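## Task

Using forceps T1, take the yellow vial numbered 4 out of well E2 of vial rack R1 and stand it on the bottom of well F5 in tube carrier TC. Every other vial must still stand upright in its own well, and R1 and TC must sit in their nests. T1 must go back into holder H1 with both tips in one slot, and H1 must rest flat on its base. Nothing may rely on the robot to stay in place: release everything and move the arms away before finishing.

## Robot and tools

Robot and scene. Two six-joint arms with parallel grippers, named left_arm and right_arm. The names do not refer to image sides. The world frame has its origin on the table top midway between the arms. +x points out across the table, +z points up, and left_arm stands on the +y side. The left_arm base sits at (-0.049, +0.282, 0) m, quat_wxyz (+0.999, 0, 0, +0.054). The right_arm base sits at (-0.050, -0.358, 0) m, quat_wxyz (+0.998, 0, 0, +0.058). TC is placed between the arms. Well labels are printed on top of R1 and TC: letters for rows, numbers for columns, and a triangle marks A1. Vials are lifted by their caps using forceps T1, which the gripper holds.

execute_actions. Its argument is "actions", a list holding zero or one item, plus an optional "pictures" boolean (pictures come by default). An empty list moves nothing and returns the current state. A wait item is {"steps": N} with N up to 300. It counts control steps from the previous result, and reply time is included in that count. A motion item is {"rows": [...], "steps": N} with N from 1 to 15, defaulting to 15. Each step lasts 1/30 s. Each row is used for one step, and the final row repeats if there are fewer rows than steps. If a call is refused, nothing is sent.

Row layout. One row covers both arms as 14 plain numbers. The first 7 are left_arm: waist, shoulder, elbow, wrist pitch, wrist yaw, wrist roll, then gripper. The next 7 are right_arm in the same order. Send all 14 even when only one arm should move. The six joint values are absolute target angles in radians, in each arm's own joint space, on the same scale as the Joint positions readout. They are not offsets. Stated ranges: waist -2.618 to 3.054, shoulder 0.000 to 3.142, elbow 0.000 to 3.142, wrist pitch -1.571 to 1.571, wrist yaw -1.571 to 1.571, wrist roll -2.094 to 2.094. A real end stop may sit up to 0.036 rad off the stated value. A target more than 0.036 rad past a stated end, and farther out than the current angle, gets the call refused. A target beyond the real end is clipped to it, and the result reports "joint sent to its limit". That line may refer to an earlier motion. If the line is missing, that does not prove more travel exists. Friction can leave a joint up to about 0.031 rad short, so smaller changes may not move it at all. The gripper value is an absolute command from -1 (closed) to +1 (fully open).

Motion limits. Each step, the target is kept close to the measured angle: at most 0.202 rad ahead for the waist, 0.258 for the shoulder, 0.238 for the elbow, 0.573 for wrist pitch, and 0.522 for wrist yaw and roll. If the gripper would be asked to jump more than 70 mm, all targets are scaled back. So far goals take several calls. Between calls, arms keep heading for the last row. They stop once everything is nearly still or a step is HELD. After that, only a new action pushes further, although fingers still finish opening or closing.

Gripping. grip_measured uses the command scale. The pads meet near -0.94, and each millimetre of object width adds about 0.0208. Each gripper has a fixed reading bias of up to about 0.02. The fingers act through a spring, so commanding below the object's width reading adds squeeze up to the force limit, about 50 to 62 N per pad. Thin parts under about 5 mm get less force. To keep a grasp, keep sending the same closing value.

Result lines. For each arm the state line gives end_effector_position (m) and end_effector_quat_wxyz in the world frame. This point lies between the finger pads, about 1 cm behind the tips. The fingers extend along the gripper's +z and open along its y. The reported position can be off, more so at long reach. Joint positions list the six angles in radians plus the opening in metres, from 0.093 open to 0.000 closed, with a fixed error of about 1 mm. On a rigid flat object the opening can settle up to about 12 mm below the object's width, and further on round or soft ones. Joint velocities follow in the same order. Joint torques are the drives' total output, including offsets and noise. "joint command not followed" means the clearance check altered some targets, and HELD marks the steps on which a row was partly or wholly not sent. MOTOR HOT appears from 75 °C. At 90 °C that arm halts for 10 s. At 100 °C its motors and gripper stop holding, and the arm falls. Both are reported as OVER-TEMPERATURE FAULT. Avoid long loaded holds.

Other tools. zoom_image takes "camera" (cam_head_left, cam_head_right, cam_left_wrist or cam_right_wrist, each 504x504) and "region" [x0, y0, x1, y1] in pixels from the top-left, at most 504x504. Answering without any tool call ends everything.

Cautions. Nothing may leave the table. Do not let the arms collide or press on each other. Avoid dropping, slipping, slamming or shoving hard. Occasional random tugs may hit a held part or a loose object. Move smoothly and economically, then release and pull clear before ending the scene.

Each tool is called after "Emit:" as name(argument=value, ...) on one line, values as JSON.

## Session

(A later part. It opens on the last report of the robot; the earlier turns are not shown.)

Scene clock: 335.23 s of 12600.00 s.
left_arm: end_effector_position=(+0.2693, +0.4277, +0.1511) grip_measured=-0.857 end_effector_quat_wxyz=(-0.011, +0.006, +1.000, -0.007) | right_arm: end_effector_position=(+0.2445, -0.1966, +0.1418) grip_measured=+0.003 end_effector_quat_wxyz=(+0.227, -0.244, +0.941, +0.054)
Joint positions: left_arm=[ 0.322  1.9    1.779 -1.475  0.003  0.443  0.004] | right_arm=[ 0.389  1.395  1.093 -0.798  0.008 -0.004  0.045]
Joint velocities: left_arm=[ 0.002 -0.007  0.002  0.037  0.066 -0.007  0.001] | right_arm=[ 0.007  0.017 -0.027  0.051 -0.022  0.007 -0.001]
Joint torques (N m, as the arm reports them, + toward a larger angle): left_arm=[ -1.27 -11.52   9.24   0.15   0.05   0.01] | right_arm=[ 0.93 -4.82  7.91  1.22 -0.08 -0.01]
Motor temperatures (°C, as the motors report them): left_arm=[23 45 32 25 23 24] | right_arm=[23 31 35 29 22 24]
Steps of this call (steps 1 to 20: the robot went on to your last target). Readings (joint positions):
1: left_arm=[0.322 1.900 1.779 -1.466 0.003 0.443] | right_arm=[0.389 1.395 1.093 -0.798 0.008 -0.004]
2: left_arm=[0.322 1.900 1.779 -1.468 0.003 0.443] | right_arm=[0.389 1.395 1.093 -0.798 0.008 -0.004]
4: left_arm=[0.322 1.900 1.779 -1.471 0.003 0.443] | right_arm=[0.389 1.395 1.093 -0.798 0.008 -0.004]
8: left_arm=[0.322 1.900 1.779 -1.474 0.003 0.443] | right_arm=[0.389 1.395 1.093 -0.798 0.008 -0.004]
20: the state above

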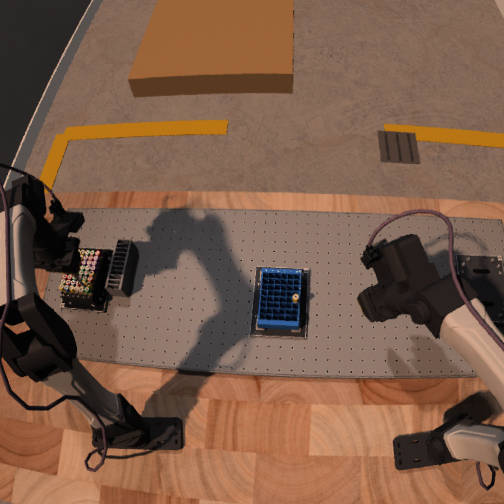

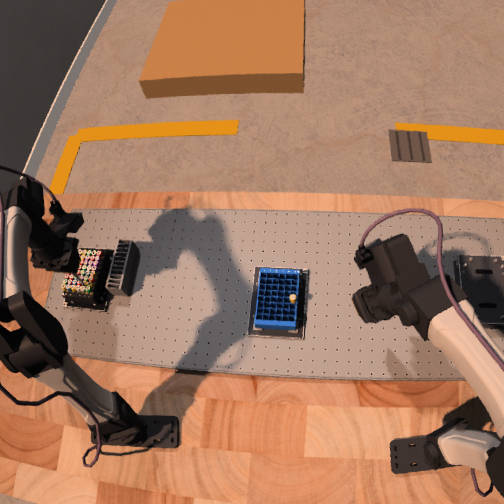

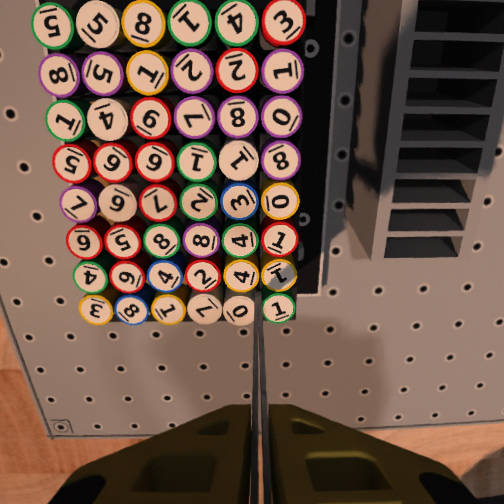

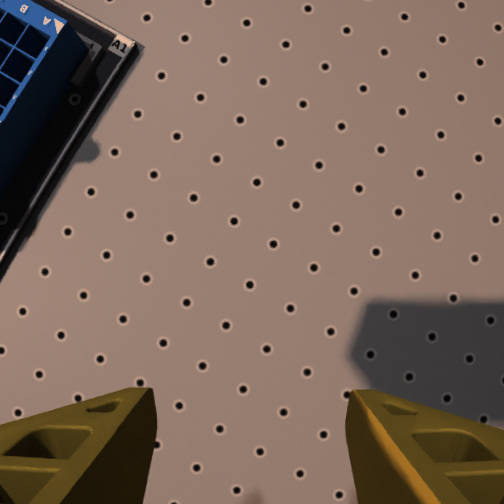

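Emit:
execute_actions(actions=[{"rows": [[0.322,1.9,1.82,-1.49,0,0.44,-0.86, 0.4,1.4,1.1,-0.8,0,0,0],[0.322,1.9,1.82,-1.49,0,0.44,-0.86, 0.4,1.4,1.1,-0.8,0,0,0],[0.322,1.9,1.82,-1.49,0,0.44,-0.86, 0.4,1.4,1.1,-0.8,0,0,0],[0.322,1.9,1.82,-1.49,0,0.44,-0.86, 0.4,1.4,1.1,-0.8,0,0,0],[0.322,1.9,1.82,-1.49,0,0.44,-0.86, 0.4,1.4,1.1,-0.8,0,0,0],[0.322,1.9,1.82,-1.49,0,0.44,-0.86, 0.4,1.4,1.1,-0.8,0,0,0],[0.338,1.93,1.845,-1.47,0,0.44,-0.72, 0.4,1.4,1.1,-0.8,0,0,0]], "steps": 15}], pictures=false)

Emit:
execute_actions(actions=[{"steps": 25}])

Scene clock: 341.97 s of 12600.00 s.
left_arm: end_effector_position=(+0.2770, +0.4339, +0.1537) grip_measured=-0.721 end_effector_quat_wxyz=(-0.003, +0.003, +1.000, -0.003) | right_arm: end_effector_position=(+0.2445, -0.1966, +0.1418) grip_measured=+0.003 end_effector_quat_wxyz=(+0.227, -0.244, +0.941, +0.054)
Joint positions: left_arm=[ 0.329  1.924  1.822 -1.477  0.003  0.443  0.011] | right_arm=[ 0.389  1.395  1.093 -0.798  0.008 -0.004  0.045]
Joint velocities: left_arm=[-0.017 -0.017  0.002  0.022  0.007  0.066  0.001] | right_arm=[-0.002 -0.012  0.002 -0.007 -0.007 -0.007  0.   ]
Joint torques (N m, as the arm reports them, + toward a larger angle): left_arm=[  0.25 -10.41   9.41   0.37   0.01   0.01] | right_arm=[ 0.83 -4.76  7.95  1.21 -0.1   0.08]
Motor temperatures (°C, as the motors report them): left_arm=[23 45 32 25 23 24] | right_arm=[23 31 35 29 22 24]
Steps of this call (steps 1 to 15: the robot went on to your last target; steps 16 to 90: nothing new was sent; then 3.23 s passed at rest; steps 91 to 105: all 15 steps of this action). Readings (joint positions):
91: left_arm=[0.322 1.900 1.781 -1.477 0.003 0.443] | right_arm=[0.389 1.395 1.093 -0.798 0.008 -0.004]
92: left_arm=[0.322 1.900 1.786 -1.477 0.003 0.443] | right_arm=[0.389 1.395 1.093 -0.798 0.008 -0.004]
94: left_arm=[0.322 1.900 1.795 -1.478 0.003 0.443] | right_arm=[0.389 1.395 1.093 -0.798 0.008 -0.004]
98: left_arm=[0.324 1.908 1.812 -1.480 0.003 0.443] | right_arm=[0.389 1.395 1.093 -0.798 0.008 -0.004]
105: the state above

Scene clock: 342.80 s of 12600.00 s.
left_arm: end_effector_position=(+0.2770, +0.4339, +0.1537) grip_measured=-0.721 end_effector_quat_wxyz=(-0.003, +0.003, +1.000, -0.003) | right_arm: end_effector_position=(+0.2445, -0.1966, +0.1418) grip_measured=+0.003 end_effector_quat_wxyz=(+0.227, -0.244, +0.941, +0.054)
Joint positions: left_arm=[ 0.329  1.924  1.822 -1.477  0.003  0.443  0.011] | right_arm=[ 0.389  1.395  1.093 -0.798  0.008 -0.004  0.045]
Joint velocities: left_arm=[-0.012  0.002  0.007 -0.007 -0.037 -0.081 -0.   ] | right_arm=[-0.007  0.007  0.007 -0.11  -0.051 -0.11   0.   ]
Joint torques (N m, as the arm reports them, + toward a larger angle): left_arm=[  0.21 -10.46   9.24   0.34   0.06  -0.01] | right_arm=[ 0.72 -4.98  7.98  1.18 -0.09  0.04]
Motor temperatures (°C, as the motors report them): left_arm=[23 45 32 25 23 24] | right_arm=[23 31 35 29 22 24]
Steps of this call (steps 1 to 15: the robot went on to your last target; steps 16 to 25: nothing new was sent). Readings (joint positions):
1: left_arm=[0.329 1.924 1.822 -1.477 0.003 0.443] | right_arm=[0.389 1.395 1.093 -0.798 0.008 -0.004]
2: left_arm=[0.329 1.924 1.822 -1.477 0.003 0.443] | right_arm=[0.389 1.395 1.093 -0.798 0.008 -0.004]
4: left_arm=[0.329 1.924 1.822 -1.477 0.003 0.443] | right_arm=[0.389 1.395 1.093 -0.798 0.008 -0.004]
8: left_arm=[0.329 1.924 1.822 -1.477 0.003 0.443] | right_arm=[0.389 1.395 1.093 -0.798 0.008 -0.004]
25: the state above
All arms were judged still, so your last target was given up. Only a new action makes them travel on or press farther. Fingers that are still opening or closing keep moving.

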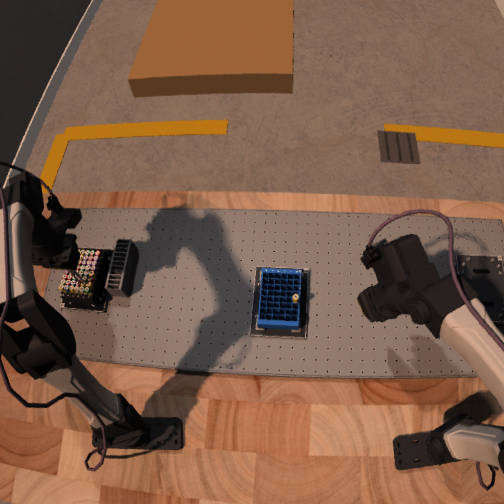

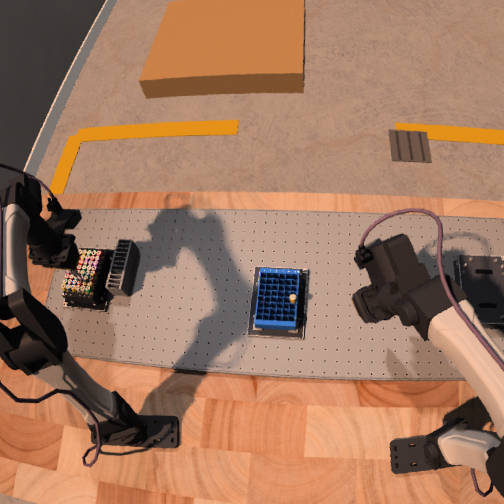

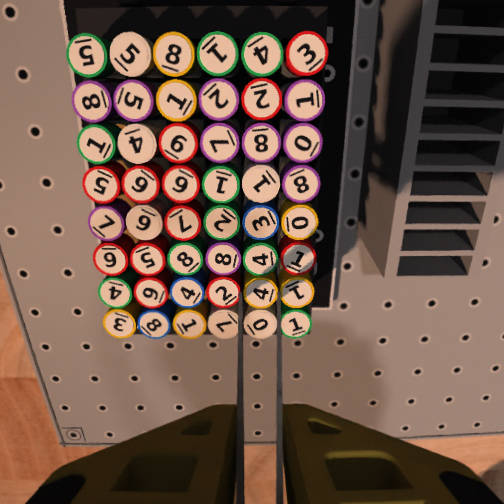

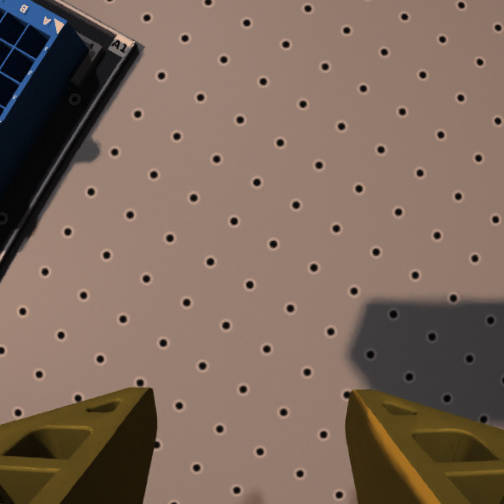

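Emit:
execute_actions(actions=[{"rows": [[0.33,1.92,1.79,-1.44,0,0.44,-0.72, 0.4,1.4,1.1,-0.8,0,0,0],[0.33,1.92,1.79,-1.44,0,0.44,-0.72, 0.4,1.4,1.1,-0.8,0,0,0],[0.33,1.92,1.79,-1.44,0,0.44,-0.72, 0.4,1.4,1.1,-0.8,0,0,0],[0.33,1.92,1.79,-1.44,0,0.44,-0.72, 0.4,1.4,1.1,-0.8,0,0,0],[0.33,1.92,1.79,-1.44,0,0.44,-0.72, 0.4,1.4,1.1,-0.8,0,0,0],[0.33,1.92,1.79,-1.44,0,0.44,-0.72, 0.4,1.4,1.1,-0.8,0,0,0],[0.33,1.92,1.755,-1.405,0,0.44,-0.72, 0.4,1.4,1.1,-0.8,0,0,0]], "steps": 15}], pictures=false)

Emit:
execute_actions(actions=[{"steps": 25}], pictures=false)

Emit:
execute_actions(actions=[{"rows": [[0.33,1.92,1.765,-1.415,0,0.44,-0.82, 0.4,1.4,1.1,-0.8,0,0,0]], "steps": 15}])

Scene clock: 348.63 s of 12600.00 s.
left_arm: end_effector_position=(+0.2781, +0.4346, +0.1414) grip_measured=-0.721 end_effector_quat_wxyz=(-0.002, +0.003, +1.000, -0.002) | right_arm: end_effector_position=(+0.2445, -0.1966, +0.1418) grip_measured=+0.003 end_effector_quat_wxyz=(+0.227, -0.244, +0.941, +0.054)
Joint positions: left_arm=[ 0.329  1.922  1.77  -1.426  0.002  0.443  0.011] | right_arm=[ 0.389  1.395  1.093 -0.798  0.008 -0.004  0.045]
Joint velocities: left_arm=[-0.012  0.002 -0.002  0.007 -0.066 -0.051  0.   ] | right_arm=[ 0.002 -0.007 -0.012 -0.037 -0.007  0.022 -0.   ]
Joint torques (N m, as the arm reports them, + toward a larger angle): left_arm=[ -0.61 -11.1    5.99   0.52   0.06   0.05] | right_arm=[ 0.89 -4.67  7.97  1.2  -0.15  0.04]
Motor temperatures (°C, as the motors report them): left_arm=[23 45 33 25 23 24] | right_arm=[23 31 36 29 22 24]
Steps of this call (steps 1 to 90: nothing new was sent; then 2.33 s passed at rest; steps 91 to 105: all 15 steps of this action). Readings (joint positions):
91: left_arm=[0.329 1.924 1.820 -1.474 0.003 0.443] | right_arm=[0.389 1.395 1.093 -0.798 0.008 -0.004]
92: left_arm=[0.329 1.924 1.816 -1.470 0.003 0.443] | right_arm=[0.389 1.395 1.093 -0.798 0.008 -0.004]
94: left_arm=[0.329 1.924 1.809 -1.464 0.003 0.443] | right_arm=[0.389 1.395 1.093 -0.798 0.008 -0.004]
98: left_arm=[0.329 1.922 1.794 -1.445 0.003 0.443] | right_arm=[0.389 1.395 1.093 -0.798 0.008 -0.004]
105: the state above

Scene clock: 349.47 s of 12600.00 s.
left_arm: end_effector_position=(+0.2781, +0.4346, +0.1414) grip_measured=-0.721 end_effector_quat_wxyz=(-0.002, +0.003, +1.000, -0.002) | right_arm: end_effector_position=(+0.2445, -0.1966, +0.1418) grip_measured=+0.003 end_effector_quat_wxyz=(+0.227, -0.244, +0.941, +0.054)
Joint positions: left_arm=[ 0.329  1.922  1.77  -1.426  0.002  0.443  0.011] | right_arm=[ 0.389  1.395  1.093 -0.798  0.008 -0.004  0.045]
Joint velocities: left_arm=[-0.012  0.022 -0.012 -0.037  0.022  0.081  0.   ] | right_arm=[ 0.002 -0.002 -0.007 -0.007 -0.037 -0.037  0.   ]
Joint torques (N m, as the arm reports them, + toward a larger angle): left_arm=[ -0.51 -11.13   6.06   0.49   0.01   0.  ] | right_arm=[ 1.02 -4.93  7.92  1.12 -0.1   0.03]
Motor temperatures (°C, as the motors report them): left_arm=[23 45 33 25 23 24] | right_arm=[23 31 36 29 22 24]
Steps of this call (steps 1 to 15: the robot went on to your last target; steps 16 to 25: nothing new was sent). Readings (joint positions):
1: left_arm=[0.329 1.922 1.770 -1.426 0.002 0.443] | right_arm=[0.389 1.395 1.093 -0.798 0.008 -0.004]
2: left_arm=[0.329 1.922 1.770 -1.426 0.002 0.443] | right_arm=[0.389 1.395 1.093 -0.798 0.008 -0.004]
4: left_arm=[0.329 1.922 1.770 -1.426 0.002 0.443] | right_arm=[0.389 1.395 1.093 -0.798 0.008 -0.004]
8: left_arm=[0.329 1.922 1.770 -1.426 0.002 0.443] | right_arm=[0.389 1.395 1.093 -0.798 0.008 -0.004]
25: the state above
All arms were judged still, so your last target was given up. Only a new action makes them travel on or press farther. Fingers that are still opening or closing keep moving.

Scene clock: 349.97 s of 12600.00 s.
left_arm: end_effector_position=(+0.2781, +0.4346, +0.1414) grip_measured=-0.812 end_effector_quat_wxyz=(-0.002, +0.003, +1.000, -0.002) | right_arm: end_effector_position=(+0.2445, -0.1966, +0.1418) grip_measured=+0.003 end_effector_quat_wxyz=(+0.227, -0.244, +0.941, +0.054)
Joint positions: left_arm=[ 0.329  1.922  1.77  -1.426  0.002  0.443  0.006] | right_arm=[ 0.389  1.395  1.093 -0.798  0.008 -0.004  0.045]
Joint velocities: left_arm=[-0.007 -0.002  0.012 -0.022 -0.051 -0.051 -0.   ] | right_arm=[-0.012 -0.012  0.002 -0.037 -0.022  0.007 -0.001]
Joint torques (N m, as the arm reports them, + toward a larger angle): left_arm=[ -0.46 -11.19   7.02   0.41   0.04   0.  ] | right_arm=[ 0.88 -4.85  8.09  1.16 -0.1   0.06]
Motor temperatures (°C, as the motors report them): left_arm=[23 45 33 25 23 24] | right_arm=[23 31 36 29 22 24]
Steps of this call (steps 1 to 15: all 15 steps of this action). Readings (joint positions):
1: left_arm=[0.329 1.922 1.770 -1.426 0.002 0.443] | right_arm=[0.389 1.395 1.093 -0.798 0.008 -0.004]
2: left_arm=[0.329 1.922 1.770 -1.426 0.002 0.443] | right_arm=[0.389 1.395 1.093 -0.798 0.008 -0.004]
4: left_arm=[0.329 1.922 1.770 -1.426 0.002 0.443] | right_arm=[0.389 1.395 1.093 -0.798 0.008 -0.004]
8: left_arm=[0.329 1.922 1.770 -1.426 0.002 0.443] | right_arm=[0.389 1.395 1.093 -0.798 0.008 -0.004]
15: the state above

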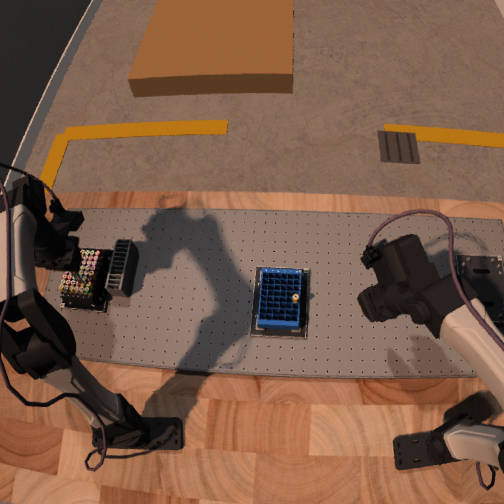

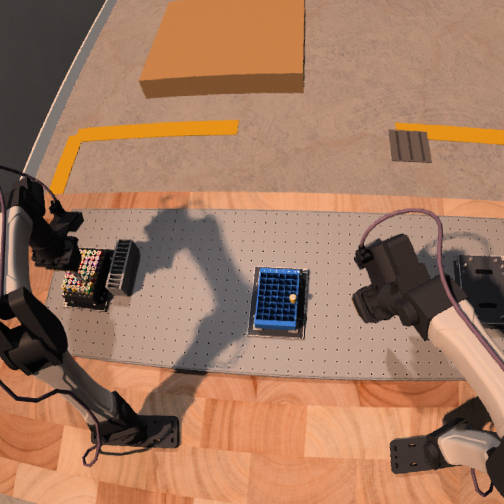

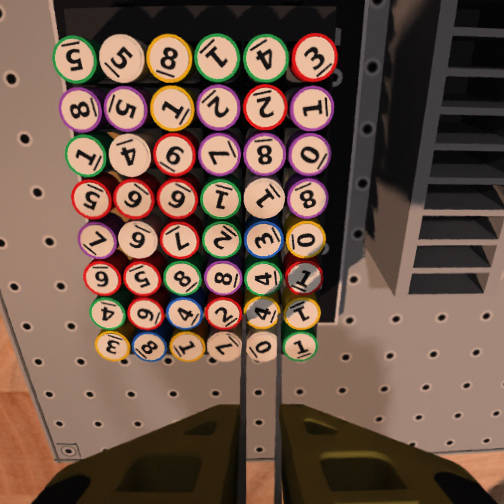

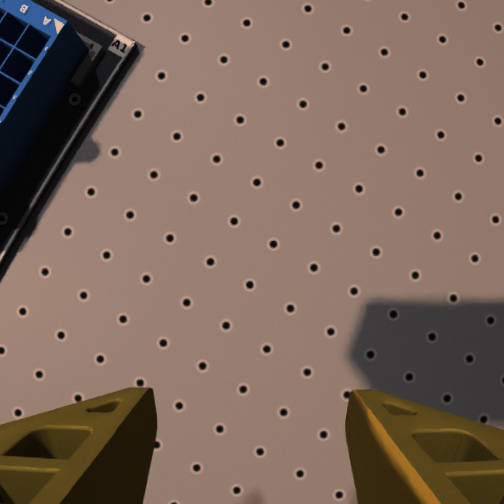

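Emit:
execute_actions(actions=[{"rows":[[0.329,1.925,1.79,-1.446,0,0.443,-0.82,0.4,1.4,1.1,-0.8,0,0,0],[0.329,1.927,1.80,-1.456,0,0.443,-0.82,0.4,1.4,1.1,-0.8,0,0,0],[0.329,1.929,1.81,-1.466,0,0.443,-0.82,0.4,1.4,1.1,-0.8,0,0,0],[0.329,1.93,1.82,-1.476,0,0.443,-0.82,0.4,1.4,1.1,-0.8,0,0,0],[0.329,1.931,1.83,-1.486,0,0.443,-0.82,0.4,1.4,1.1,-0.8,0,0,0],[0.329,1.932,1.84,-1.496,0,0.443,-0.82,0.4,1.4,1.1,-0.8,0,0,0]],"steps":15}])

Scene clock: 363.63 s of 12600.00 s.
left_arm: end_effector_position=(+0.2767, +0.4339, +0.1515) grip_measured=-0.812 end_effector_quat_wxyz=(-0.005, +0.003, +1.000, -0.004) | right_arm: end_effector_position=(+0.2445, -0.1966, +0.1418) grip_measured=+0.003 end_effector_quat_wxyz=(+0.227, -0.244, +0.941, +0.054)
Joint positions: left_arm=[ 0.329  1.927  1.818 -1.475  0.003  0.443  0.006] | right_arm=[ 0.389  1.395  1.093 -0.798  0.008 -0.004  0.045]
Joint velocities: left_arm=[ 0.007 -0.002  0.007  0.095  0.007 -0.022 -0.001] | right_arm=[ 0.002  0.007  0.002  0.007 -0.007  0.037 -0.   ]
Joint torques (N m, as the arm reports them, + toward a larger angle): left_arm=[ -0.75 -10.54   9.21   0.08   0.02  -0.01] | right_arm=[ 1.04 -4.82  8.04  1.23 -0.17  0.07]
Motor temperatures (°C, as the motors report them): left_arm=[23 45 33 25 23 24] | right_arm=[23 31 36 29 22 24]
Steps of this call (steps 1 to 15: the robot went on to your last target; steps 16 to 90: nothing new was sent; then 10.17 s passed at rest; steps 91 to 105: all 15 steps of this action). Readings (joint positions):
91: left_arm=[0.329 1.922 1.770 -1.427 0.002 0.443] | right_arm=[0.389 1.395 1.093 -0.798 0.008 -0.004]
92: left_arm=[0.329 1.922 1.770 -1.430 0.002 0.443] | right_arm=[0.389 1.395 1.093 -0.798 0.008 -0.004]
94: left_arm=[0.329 1.924 1.780 -1.440 0.002 0.443] | right_arm=[0.389 1.395 1.093 -0.798 0.008 -0.004]
98: left_arm=[0.329 1.927 1.812 -1.466 0.003 0.443] | right_arm=[0.389 1.395 1.093 -0.798 0.008 -0.004]
105: the state above

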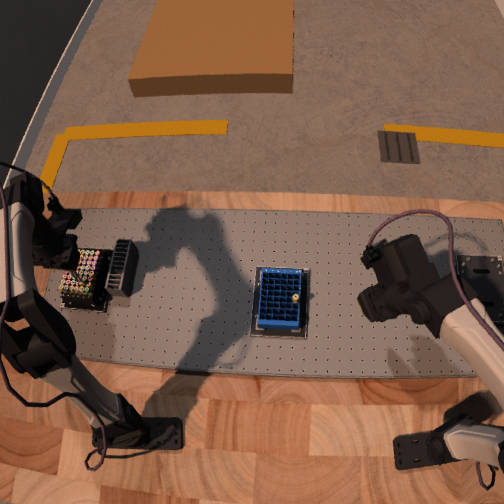

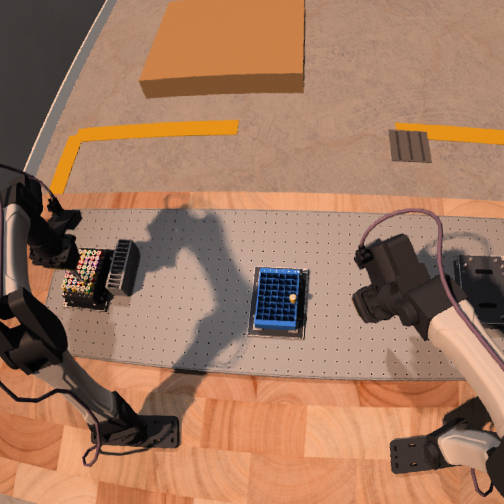

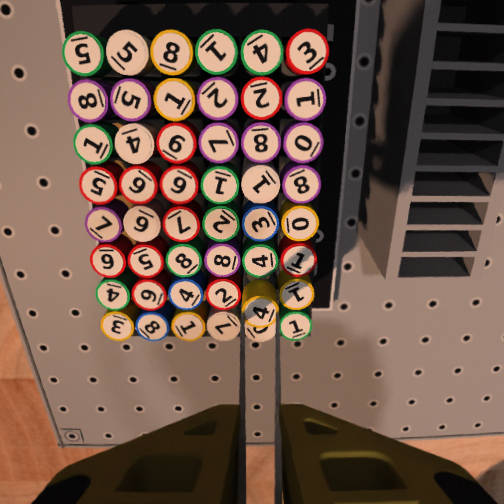

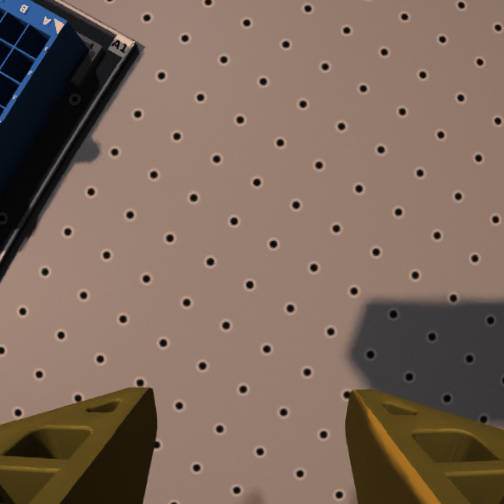

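Vial lifts. Continue.

Emit:
execute_actions(actions=[{"rows":[[0.329,1.932,1.85,-1.50,0,0.443,-0.82,0.4,1.4,1.1,-0.8,0,0,0],[0.329,1.933,1.86,-1.51,0,0.443,-0.82,0.4,1.4,1.1,-0.8,0,0,0],[0.329,1.934,1.87,-1.52,0,0.443,-0.82,0.4,1.4,1.1,-0.8,0,0,0],[0.329,1.935,1.88,-1.53,0,0.443,-0.82,0.4,1.4,1.1,-0.8,0,0,0],[0.329,1.936,1.89,-1.54,0,0.443,-0.82,0.4,1.4,1.1,-0.8,0,0,0],[0.329,1.936,1.90,-1.55,0,0.443,-0.82,0.4,1.4,1.1,-0.8,0,0,0],[0.329,1.93,1.91,-1.56,0,0.443,-0.82,0.4,1.4,1.1,-0.8,0,0,0],[0.329,1.92,1.92,-1.56,0,0.443,-0.82,0.4,1.4,1.1,-0.8,0,0,0],[0.329,1.91,1.93,-1.56,0,0.443,-0.82,0.4,1.4,1.1,-0.8,0,0,0],[0.329,1.90,1.94,-1.56,0,0.443,-0.82,0.4,1.4,1.1,-0.8,0,0,0],[0.329,1.89,1.945,-1.56,0,0.443,-0.82,0.4,1.4,1.1,-0.8,0,0,0],[0.329,1.88,1.95,-1.56,0,0.443,-0.82,0.4,1.4,1.1,-0.8,0,0,0]],"steps":15}])

Scene clock: 369.17 s of 12600.00 s.
left_arm: end_effector_position=(+0.2786, +0.4345, +0.1865) grip_measured=-0.812 end_effector_quat_wxyz=(+0.022, +0.003, +1.000, +0.008) | right_arm: end_effector_position=(+0.2445, -0.1966, +0.1418) grip_measured=+0.003 end_effector_quat_wxyz=(+0.227, -0.244, +0.941, +0.054)
Joint positions: left_arm=[ 0.329  1.903  1.925 -1.547  0.004  0.443  0.006] | right_arm=[ 0.389  1.395  1.093 -0.798  0.008 -0.004  0.045]
Joint velocities: left_arm=[-0.017 -0.178  0.051 -0.037 -0.066 -0.051  0.002] | right_arm=[ 0.012 -0.012  0.002 -0.037  0.007  0.007 -0.   ]
Joint torques (N m, as the arm reports them, + toward a larger angle): left_arm=[ -0.44 -11.66   8.91   0.4   -0.01   0.02] | right_arm=[ 0.8  -4.77  7.81  1.19 -0.14  0.01]
Motor temperatures (°C, as the motors report them): left_arm=[23 44 33 25 23 24] | right_arm=[23 31 36 29 22 24]
Steps of this call (steps 1 to 15: the robot went on to your last target; steps 16 to 90: nothing new was sent; then 2.03 s passed at rest; steps 91 to 105: all 15 steps of this action). Readings (joint positions):
91: left_arm=[0.329 1.927 1.820 -1.476 0.003 0.443] | right_arm=[0.389 1.395 1.093 -0.798 0.008 -0.004]
92: left_arm=[0.329 1.928 1.823 -1.479 0.003 0.443] | right_arm=[0.389 1.395 1.093 -0.798 0.008 -0.004]
94: left_arm=[0.329 1.930 1.839 -1.490 0.003 0.443] | right_arm=[0.389 1.395 1.093 -0.798 0.008 -0.004]
98: left_arm=[0.329 1.931 1.880 -1.522 0.003 0.443] | right_arm=[0.389 1.395 1.093 -0.798 0.008 -0.004]
105: the state above

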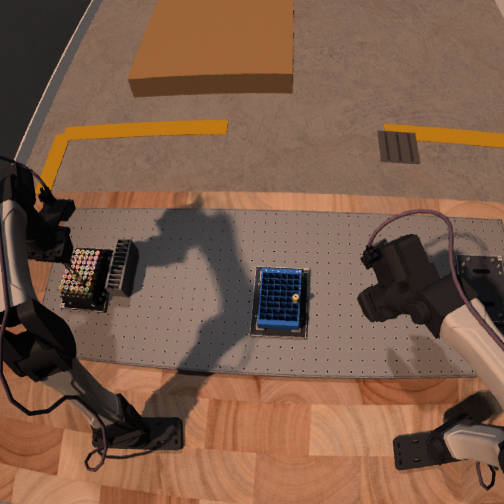

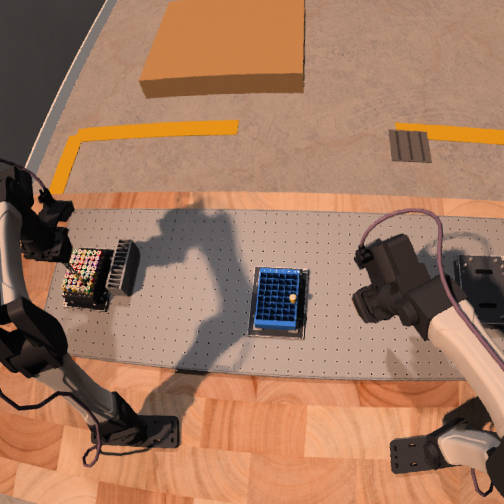

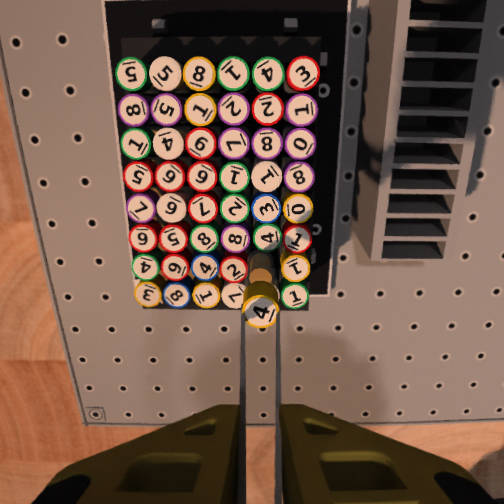

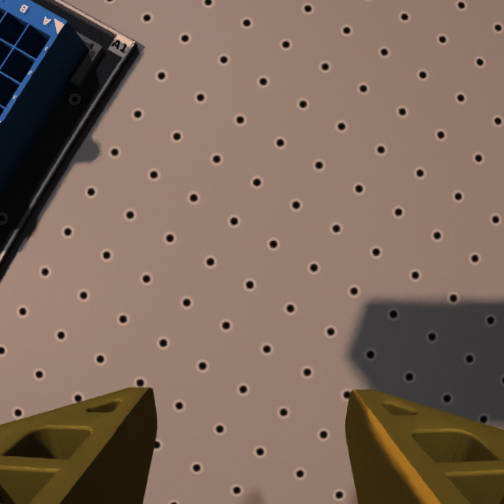

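Emit:
execute_actions(actions=[{"rows":[[0.329,1.87,1.95,-1.56,0,0.443,-0.82,0.4,1.4,1.1,-0.8,0,0,0],[0.329,1.86,1.955,-1.56,0,0.443,-0.82,0.4,1.4,1.1,-0.8,0,0,0],[0.329,1.85,1.96,-1.56,0,0.443,-0.82,0.4,1.4,1.1,-0.8,0,0,0],[0.329,1.84,1.965,-1.56,0,0.443,-0.82,0.4,1.4,1.1,-0.8,0,0,0],[0.329,1.83,1.97,-1.56,0,0.443,-0.82,0.4,1.4,1.1,-0.8,0,0,0]],"steps":15}])

Scene clock: 374.00 s of 12600.00 s.
left_arm: end_effector_position=(+0.2767, +0.4337, +0.2151) grip_measured=-0.812 end_effector_quat_wxyz=(+0.061, +0.003, +0.998, +0.027) | right_arm: end_effector_position=(+0.2445, -0.1966, +0.1418) grip_measured=+0.003 end_effector_quat_wxyz=(+0.227, -0.244, +0.941, +0.054)
Joint positions: left_arm=[ 0.329  1.839  1.952 -1.551  0.004  0.443  0.006] | right_arm=[ 0.389  1.395  1.093 -0.798  0.008 -0.004  0.045]
Joint velocities: left_arm=[-0.002 -0.007  0.012 -0.022 -0.022 -0.007 -0.001] | right_arm=[-0.002 -0.002 -0.027 -0.022 -0.037  0.051 -0.   ]
Joint torques (N m, as the arm reports them, + toward a larger angle): left_arm=[ -0.59 -10.91   8.93   0.49   0.01   0.02] | right_arm=[ 0.85 -4.84  7.96  1.18 -0.14  0.07]
Motor temperatures (°C, as the motors report them): left_arm=[23 45 33 25 23 24] | right_arm=[23 31 36 29 22 24]
Steps of this call (steps 1 to 30: the robot went on to your last target; steps 31 to 90: nothing new was sent; then 1.33 s passed at rest; steps 91 to 105: all 15 steps of this action). Readings (joint positions):
91: left_arm=[0.329 1.892 1.931 -1.551 0.004 0.443] | right_arm=[0.389 1.395 1.093 -0.798 0.008 -0.004]
92: left_arm=[0.329 1.891 1.931 -1.551 0.004 0.443] | right_arm=[0.389 1.395 1.093 -0.798 0.008 -0.004]
94: left_arm=[0.329 1.884 1.931 -1.551 0.004 0.443] | right_arm=[0.389 1.395 1.093 -0.798 0.008 -0.004]
98: left_arm=[0.329 1.855 1.944 -1.551 0.004 0.443] | right_arm=[0.389 1.395 1.093 -0.798 0.008 -0.004]
105: the state above

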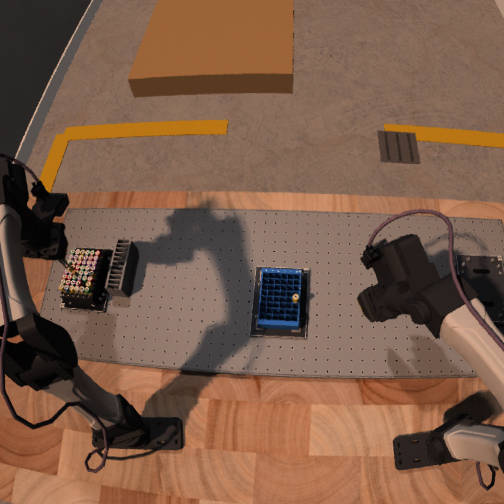

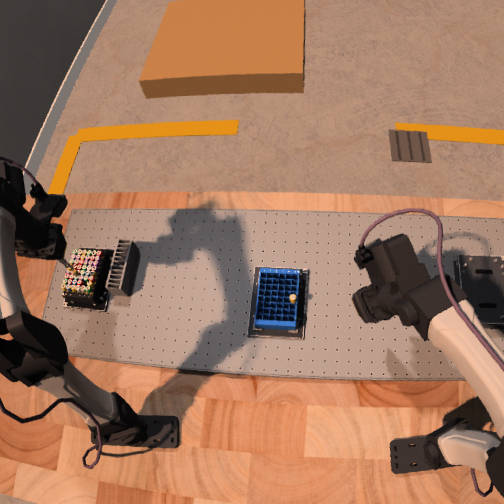

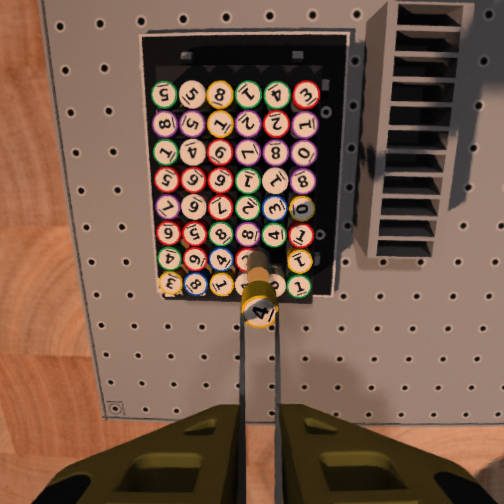

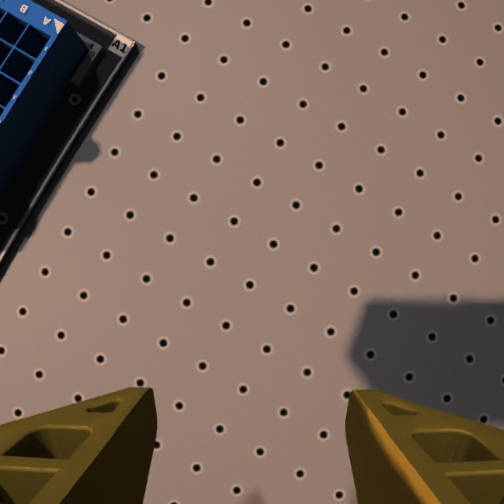

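Emit:
execute_actions(actions=[{"rows":[[0.31,1.83,1.97,-1.56,0,0.423,-0.82,0.36,1.4,1.1,-0.8,0,0,0],[0.29,1.83,1.97,-1.56,0,0.403,-0.82,0.32,1.4,1.1,-0.8,0,0,0],[0.27,1.83,1.97,-1.56,0,0.383,-0.82,0.28,1.4,1.1,-0.8,0,0,0],[0.25,1.83,1.97,-1.56,0,0.363,-0.82,0.24,1.4,1.1,-0.8,0,0,0],[0.23,1.83,1.97,-1.56,0,0.343,-0.82,0.2,1.4,1.1,-0.8,0,0,0],[0.21,1.83,1.97,-1.56,0,0.323,-0.82,0.16,1.4,1.1,-0.8,0,0,0],[0.19,1.83,1.97,-1.56,0,0.303,-0.82,0.12,1.4,1.1,-0.8,0,0,0],[0.17,1.83,1.97,-1.56,0,0.283,-0.82,0.08,1.4,1.1,-0.8,0,0,0],[0.15,1.83,1.97,-1.56,0,0.263,-0.82,0.04,1.4,1.1,-0.8,0,0,0],[0.13,1.83,1.97,-1.56,0,0.243,-0.82,0,1.4,1.1,-0.8,0,0,0],[0.11,1.83,1.97,-1.56,0,0.223,-0.82,-0.04,1.4,1.1,-0.8,0,0,0],[0.09,1.83,1.97,-1.56,0,0.203,-0.82,-0.08,1.4,1.1,-0.8,0,0,0],[0.07,1.83,1.97,-1.56,0,0.183,-0.82,-0.12,1.4,1.1,-0.8,0,0,0],[0.05,1.83,1.97,-1.56,0,0.163,-0.82,-0.16,1.4,1.1,-0.8,0,0,0],[0.03,1.83,1.97,-1.56,0,0.143,-0.82,-0.2,1.4,1.1,-0.8,0,0,0]],"steps":15}], pictures=false)

Emit:
execute_actions(actions=[{"rows":[[0.01,1.83,1.97,-1.56,0,0.123,-0.82,-0.2,1.4,1.1,-0.8,0,0,0],[-0.01,1.83,1.97,-1.56,0,0.103,-0.82,-0.2,1.4,1.1,-0.8,0,0,0],[-0.03,1.83,1.97,-1.56,0,0.083,-0.82,-0.2,1.4,1.1,-0.8,0,0,0],[-0.05,1.83,1.97,-1.56,0,0.063,-0.82,-0.2,1.4,1.1,-0.8,0,0,0],[-0.07,1.83,1.97,-1.56,0,0.043,-0.82,-0.2,1.4,1.1,-0.8,0,0,0],[-0.09,1.83,1.97,-1.56,0,0.023,-0.82,-0.2,1.4,1.1,-0.8,0,0,0],[-0.11,1.83,1.97,-1.56,0,0.003,-0.82,-0.2,1.4,1.1,-0.8,0,0,0],[-0.13,1.83,1.97,-1.56,0,-0.017,-0.82,-0.2,1.4,1.1,-0.8,0,0,0],[-0.15,1.83,1.97,-1.56,0,-0.037,-0.82,-0.2,1.4,1.1,-0.8,0,0,0],[-0.17,1.83,1.97,-1.56,0,-0.057,-0.82,-0.2,1.4,1.1,-0.8,0,0,0],[-0.19,1.83,1.97,-1.56,0,-0.077,-0.82,-0.2,1.4,1.1,-0.8,0,0,0],[-0.21,1.83,1.97,-1.56,0,-0.097,-0.82,-0.2,1.4,1.1,-0.8,0,0,0],[-0.23,1.83,1.97,-1.56,0,-0.117,-0.82,-0.2,1.4,1.1,-0.8,0,0,0],[-0.25,1.83,1.97,-1.56,0,-0.137,-0.82,-0.2,1.4,1.1,-0.8,0,0,0],[-0.27,1.83,1.97,-1.56,0,-0.157,-0.82,-0.2,1.4,1.1,-0.8,0,0,0]],"steps":15}], pictures=false)

Emit:
execute_actions(actions=[{"rows":[[-0.29,1.83,1.97,-1.56,0,-0.177,-0.82,-0.2,1.4,1.1,-0.8,0,0,0],[-0.31,1.83,1.97,-1.56,0,-0.197,-0.82,-0.2,1.4,1.1,-0.8,0,0,0],[-0.33,1.83,1.97,-1.56,0,-0.217,-0.82,-0.2,1.4,1.1,-0.8,0,0,0],[-0.35,1.83,1.97,-1.56,0,-0.237,-0.82,-0.2,1.4,1.1,-0.8,0,0,0],[-0.37,1.83,1.97,-1.56,0,-0.257,-0.82,-0.2,1.4,1.1,-0.8,0,0,0],[-0.39,1.83,1.97,-1.56,0,-0.277,-0.82,-0.2,1.4,1.1,-0.8,0,0,0],[-0.41,1.83,1.97,-1.56,0,-0.297,-0.82,-0.2,1.4,1.1,-0.8,0,0,0],[-0.43,1.83,1.97,-1.56,0,-0.317,-0.82,-0.2,1.4,1.1,-0.8,0,0,0],[-0.45,1.83,1.97,-1.56,0,-0.337,-0.82,-0.2,1.4,1.1,-0.8,0,0,0],[-0.47,1.83,1.97,-1.56,0,-0.357,-0.82,-0.2,1.4,1.1,-0.8,0,0,0],[-0.49,1.83,1.97,-1.56,0,-0.377,-0.82,-0.2,1.4,1.1,-0.8,0,0,0],[-0.51,1.83,1.97,-1.56,0,-0.397,-0.82,-0.2,1.4,1.1,-0.8,0,0,0],[-0.53,1.83,1.97,-1.56,0,-0.417,-0.82,-0.2,1.4,1.1,-0.8,0,0,0],[-0.55,1.83,1.97,-1.56,0,-0.437,-0.82,-0.2,1.4,1.1,-0.8,0,0,0],[-0.57,1.83,1.97,-1.56,0,-0.457,-0.82,-0.2,1.4,1.1,-0.8,0,0,0]],"steps":15}], pictures=false)

Emit:
execute_actions(actions=[{"rows":[[-0.59,1.83,1.97,-1.56,0,-0.477,-0.82,-0.2,1.4,1.1,-0.8,0,0,0],[-0.61,1.83,1.97,-1.56,0,-0.497,-0.82,-0.2,1.4,1.1,-0.8,0,0,0],[-0.63,1.83,1.97,-1.56,0,-0.517,-0.82,-0.2,1.4,1.1,-0.8,0,0,0],[-0.65,1.83,1.97,-1.56,0,-0.537,-0.82,-0.2,1.4,1.1,-0.8,0,0,0],[-0.67,1.83,1.97,-1.56,0,-0.557,-0.82,-0.2,1.4,1.1,-0.8,0,0,0],[-0.69,1.83,1.97,-1.56,0,-0.577,-0.82,-0.2,1.4,1.1,-0.8,0,0,0],[-0.71,1.83,1.97,-1.56,0,-0.597,-0.82,-0.2,1.4,1.1,-0.8,0,0,0],[-0.73,1.83,1.97,-1.56,0,-0.617,-0.82,-0.2,1.4,1.1,-0.8,0,0,0],[-0.75,1.83,1.97,-1.56,0,-0.637,-0.82,-0.2,1.4,1.1,-0.8,0,0,0],[-0.77,1.83,1.97,-1.56,0,-0.657,-0.82,-0.2,1.4,1.1,-0.8,0,0,0],[-0.79,1.83,1.97,-1.56,0,-0.677,-0.82,-0.2,1.4,1.1,-0.8,0,0,0],[-0.81,1.83,1.97,-1.56,0,-0.697,-0.82,-0.2,1.4,1.1,-0.8,0,0,0],[-0.83,1.83,1.97,-1.56,0,-0.717,-0.82,-0.2,1.4,1.1,-0.8,0,0,0],[-0.85,1.83,1.97,-1.56,0,-0.737,-0.82,-0.2,1.4,1.1,-0.8,0,0,0],[-0.87,1.83,1.97,-1.56,0,-0.757,-0.82,-0.2,1.4,1.1,-0.8,0,0,0]],"steps":15}], pictures=false)

Emit:
execute_actions(actions=[{"rows":[[-0.89,1.83,1.97,-1.56,0,-0.777,-0.82,-0.2,1.4,1.1,-0.8,0,0,0],[-0.91,1.83,1.97,-1.56,0,-0.797,-0.82,-0.2,1.4,1.1,-0.8,0,0,0],[-0.93,1.83,1.97,-1.56,0,-0.817,-0.82,-0.2,1.4,1.1,-0.8,0,0,0],[-0.95,1.83,1.97,-1.56,0,-0.837,-0.82,-0.2,1.4,1.1,-0.8,0,0,0]],"steps":15}])

Scene clock: 393.07 s of 12600.00 s.
left_arm: end_effector_position=(+0.3044, +0.3464, +0.2151) grip_measured=-0.812 end_effector_quat_wxyz=(+0.065, +0.025, +0.997, +0.014) | right_arm: end_effector_position=(+0.2858, -0.3608, +0.1417) grip_measured=+0.003 end_effector_quat_wxyz=(+0.233, +0.002, +0.972, -0.001)
Joint positions: left_arm=[ 0.071  1.839  1.952 -1.551 -0.     0.231  0.006] | right_arm=[-0.126  1.395  1.093 -0.798 -0.001 -0.004  0.045]
Joint velocities: left_arm=[-0.545 -0.007  0.007 -0.081 -0.037 -0.505 -0.   ] | right_arm=[-1.116  0.017 -0.012  0.007 -0.022  0.037 -0.001]
Joint torques (N m, as the arm reports them, + toward a larger angle): left_arm=[ -1.21 -10.82   8.77   0.52   0.01  -0.05] | right_arm=[-0.99 -4.89  8.04  1.18 -0.03  0.05]
Motor temperatures (°C, as the motors report them): left_arm=[23 44 34 25 23 24] | right_arm=[23 31 37 29 22 24]
Steps of this call (steps 1 to 15: the robot went on to your last target; steps 16 to 90: nothing new was sent; then 15.57 s passed at rest; steps 91 to 105: all 15 steps of this action). Readings (joint positions):
91: left_arm=[0.328 1.839 1.952 -1.551 0.004 0.441] | right_arm=[0.387 1.395 1.093 -0.798 0.006 -0.004]
92: left_arm=[0.324 1.839 1.952 -1.551 0.003 0.435] | right_arm=[0.378 1.395 1.093 -0.798 0.003 -0.004]
94: left_arm=[0.300 1.839 1.952 -1.551 0.000 0.416] | right_arm=[0.327 1.395 1.093 -0.798 -0.004 -0.004]
98: left_arm=[0.214 1.839 1.952 -1.551 -0.000 0.358] | right_arm=[0.157 1.395 1.093 -0.798 -0.003 -0.004]
105: the state above

Scene clock: 393.57 s of 12600.00 s.
left_arm: end_effector_position=(+0.3077, +0.2394, +0.2151) grip_measured=-0.812 end_effector_quat_wxyz=(+0.066, +0.026, +0.997, -0.006) | right_arm: end_effector_position=(+0.2845, -0.3875, +0.1417) grip_measured=+0.003 end_effector_quat_wxyz=(+0.233, +0.040, +0.972, -0.013)
Joint positions: left_arm=[-0.228  1.839  1.952 -1.551 -0.    -0.067  0.006] | right_arm=[-0.202  1.395  1.093 -0.798  0.006 -0.004  0.045]
Joint velocities: left_arm=[-0.549 -0.012 -0.007 -0.066 -0.022 -0.608  0.   ] | right_arm=[-0.002  0.002  0.002  0.007 -0.11   0.066 -0.   ]
Joint torques (N m, as the arm reports them, + toward a larger angle): left_arm=[ -1.08 -10.74   8.85   0.5    0.01  -0.05] | right_arm=[-0.01 -4.66  7.94  1.2  -0.12  0.06]
Motor temperatures (°C, as the motors report them): left_arm=[23 44 34 25 23 24] | right_arm=[23 31 37 29 22 24]
Steps of this call (steps 1 to 15: all 15 steps of this action). Readings (joint positions):
1: left_arm=[0.052 1.839 1.952 -1.551 -0.000 0.211] | right_arm=[-0.160 1.395 1.093 -0.798 0.001 -0.004]
2: left_arm=[0.032 1.839 1.952 -1.551 -0.000 0.192] | right_arm=[-0.185 1.395 1.093 -0.798 0.004 -0.004]
4: left_arm=[-0.008 1.839 1.952 -1.551 -0.000 0.152] | right_arm=[-0.202 1.395 1.093 -0.798 0.007 -0.004]
8: left_arm=[-0.089 1.839 1.952 -1.551 -0.000 0.073] | right_arm=[-0.202 1.395 1.093 -0.798 0.006 -0.004]
15: the state above

Scene clock: 394.07 s of 12600.00 s.
left_arm: end_effector_position=(+0.2791, +0.1359, +0.2151) grip_measured=-0.812 end_effector_quat_wxyz=(+0.061, +0.027, +0.997, -0.025) | right_arm: end_effector_position=(+0.2845, -0.3875, +0.1417) grip_measured=+0.003 end_effector_quat_wxyz=(+0.233, +0.040, +0.972, -0.013)
Joint positions: left_arm=[-0.529  1.839  1.952 -1.551 -0.    -0.366  0.006] | right_arm=[-0.202  1.395  1.093 -0.798  0.006 -0.004  0.045]
Joint velocities: left_arm=[-0.574  0.002  0.017  0.022 -0.066 -0.564 -0.002] | right_arm=[-0.017  0.002  0.007 -0.022 -0.007 -0.051  0.   ]
Joint torques (N m, as the arm reports them, + toward a larger angle): left_arm=[ -1.21 -10.82   8.81   0.5   -0.01  -0.03] | right_arm=[ 0.15 -4.8   8.22  1.12 -0.09  0.02]
Motor temperatures (°C, as the motors report them): left_arm=[23 44 34 25 23 24] | right_arm=[23 31 37 29 22 24]
Steps of this call (steps 1 to 15: all 15 steps of this action). Readings (joint positions):
1: left_arm=[-0.249 1.839 1.952 -1.551 -0.000 -0.086] | right_arm=[-0.202 1.395 1.093 -0.798 0.006 -0.004]
2: left_arm=[-0.269 1.839 1.952 -1.551 -0.000 -0.106] | right_arm=[-0.202 1.395 1.093 -0.798 0.006 -0.004]
4: left_arm=[-0.309 1.839 1.952 -1.551 -0.000 -0.146] | right_arm=[-0.202 1.395 1.093 -0.798 0.006 -0.004]
8: left_arm=[-0.389 1.839 1.952 -1.551 -0.000 -0.226] | right_arm=[-0.202 1.395 1.093 -0.798 0.006 -0.004]
15: the state above

Scene clock: 394.57 s of 12600.00 s.
left_arm: end_effector_position=(+0.2212, +0.0456, +0.2151) grip_measured=-0.812 end_effector_quat_wxyz=(+0.051, +0.027, +0.997, -0.042) | right_arm: end_effector_position=(+0.2845, -0.3875, +0.1417) grip_measured=+0.003 end_effector_quat_wxyz=(+0.233, +0.040, +0.972, -0.013)
Joint positions: left_arm=[-0.829  1.839  1.952 -1.551 -0.    -0.666  0.006] | right_arm=[-0.202  1.395  1.093 -0.798  0.006 -0.004  0.045]
Joint velocities: left_arm=[-0.559 -0.012 -0.002 -0.066 -0.11  -0.535  0.   ] | right_arm=[-0.007 -0.002  0.002  0.037 -0.007 -0.007  0.001]
Joint torques (N m, as the arm reports them, + toward a larger angle): left_arm=[ -1.19 -10.82   8.82   0.5    0.    -0.03] | right_arm=[ 0.09 -4.84  7.96  1.23 -0.07  0.03]
Motor temperatures (°C, as the motors report them): left_arm=[23 44 34 25 23 24] | right_arm=[23 31 37 29 22 24]
Steps of this call (steps 1 to 15: all 15 steps of this action). Readings (joint positions):
1: left_arm=[-0.549 1.839 1.952 -1.551 -0.000 -0.386] | right_arm=[-0.202 1.395 1.093 -0.798 0.006 -0.004]
2: left_arm=[-0.569 1.839 1.952 -1.551 -0.000 -0.406] | right_arm=[-0.202 1.395 1.093 -0.798 0.006 -0.004]
4: left_arm=[-0.609 1.839 1.952 -1.551 -0.000 -0.446] | right_arm=[-0.202 1.395 1.093 -0.798 0.006 -0.004]
8: left_arm=[-0.689 1.839 1.952 -1.551 -0.000 -0.526] | right_arm=[-0.202 1.395 1.093 -0.798 0.006 -0.004]
15: the state above

Scene clock: 395.07 s of 12600.00 s.
left_arm: end_effector_position=(+0.1902, +0.0144, +0.2151) grip_measured=-0.812 end_effector_quat_wxyz=(+0.044, +0.010, +0.998, -0.050) | right_arm: end_effector_position=(+0.2845, -0.3875, +0.1417) grip_measured=+0.003 end_effector_quat_wxyz=(+0.233, +0.040, +0.972, -0.013)
Joint positions: left_arm=[-0.95   1.839  1.952 -1.551  0.001 -0.823  0.006] | right_arm=[-0.202  1.395  1.093 -0.798  0.006 -0.004  0.045]
Joint velocities: left_arm=[-0.012  0.002 -0.007 -0.066 -0.037 -0.051  0.001] | right_arm=[-0.002  0.017 -0.022 -0.037  0.007 -0.051 -0.   ]
Joint torques (N m, as the arm reports them, + toward a larger angle): left_arm=[ -0.54 -10.76   8.68   0.47  -0.07  -0.03] | right_arm=[ 0.07 -4.88  8.    1.16 -0.15  0.06]
Motor temperatures (°C, as the motors report them): left_arm=[23 44 34 25 23 24] | right_arm=[23 31 37 29 22 24]
Steps of this call (steps 1 to 15: all 15 steps of this action). Readings (joint positions):
1: left_arm=[-0.849 1.839 1.952 -1.551 -0.000 -0.686] | right_arm=[-0.202 1.395 1.093 -0.798 0.006 -0.004]
2: left_arm=[-0.869 1.839 1.952 -1.551 -0.000 -0.706] | right_arm=[-0.202 1.395 1.093 -0.798 0.006 -0.004]
4: left_arm=[-0.908 1.839 1.952 -1.551 -0.000 -0.746] | right_arm=[-0.202 1.395 1.093 -0.798 0.006 -0.004]
8: left_arm=[-0.950 1.839 1.952 -1.551 0.001 -0.795] | right_arm=[-0.202 1.395 1.093 -0.798 0.006 -0.004]
15: the state above

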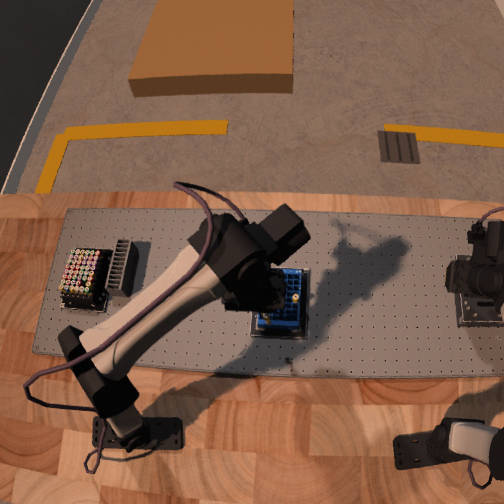

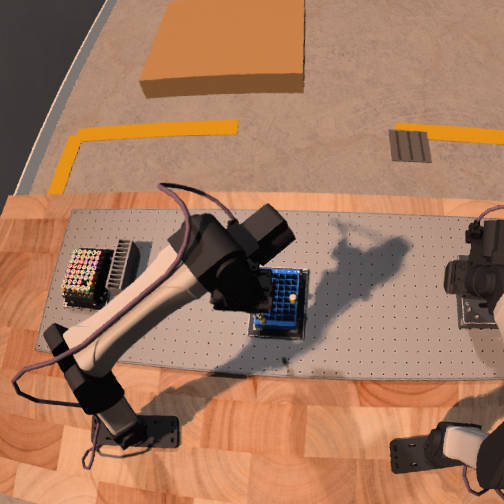

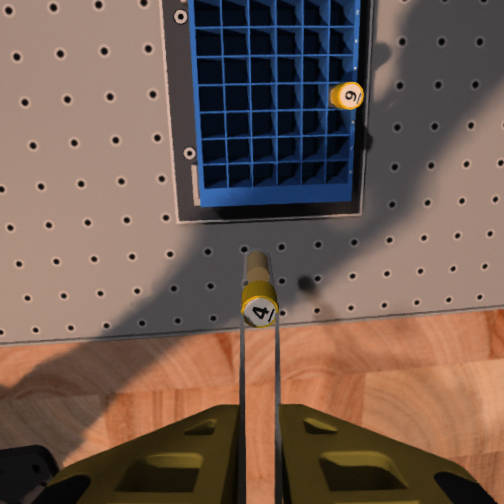

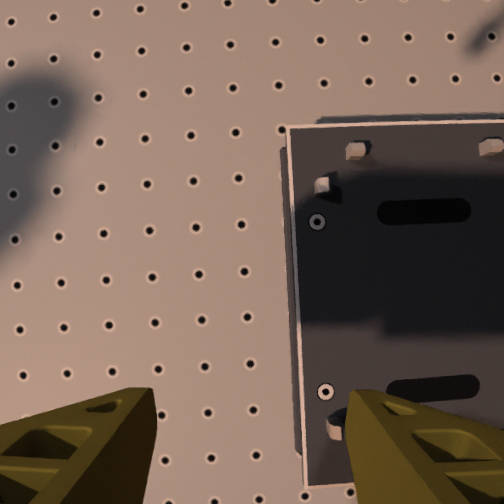

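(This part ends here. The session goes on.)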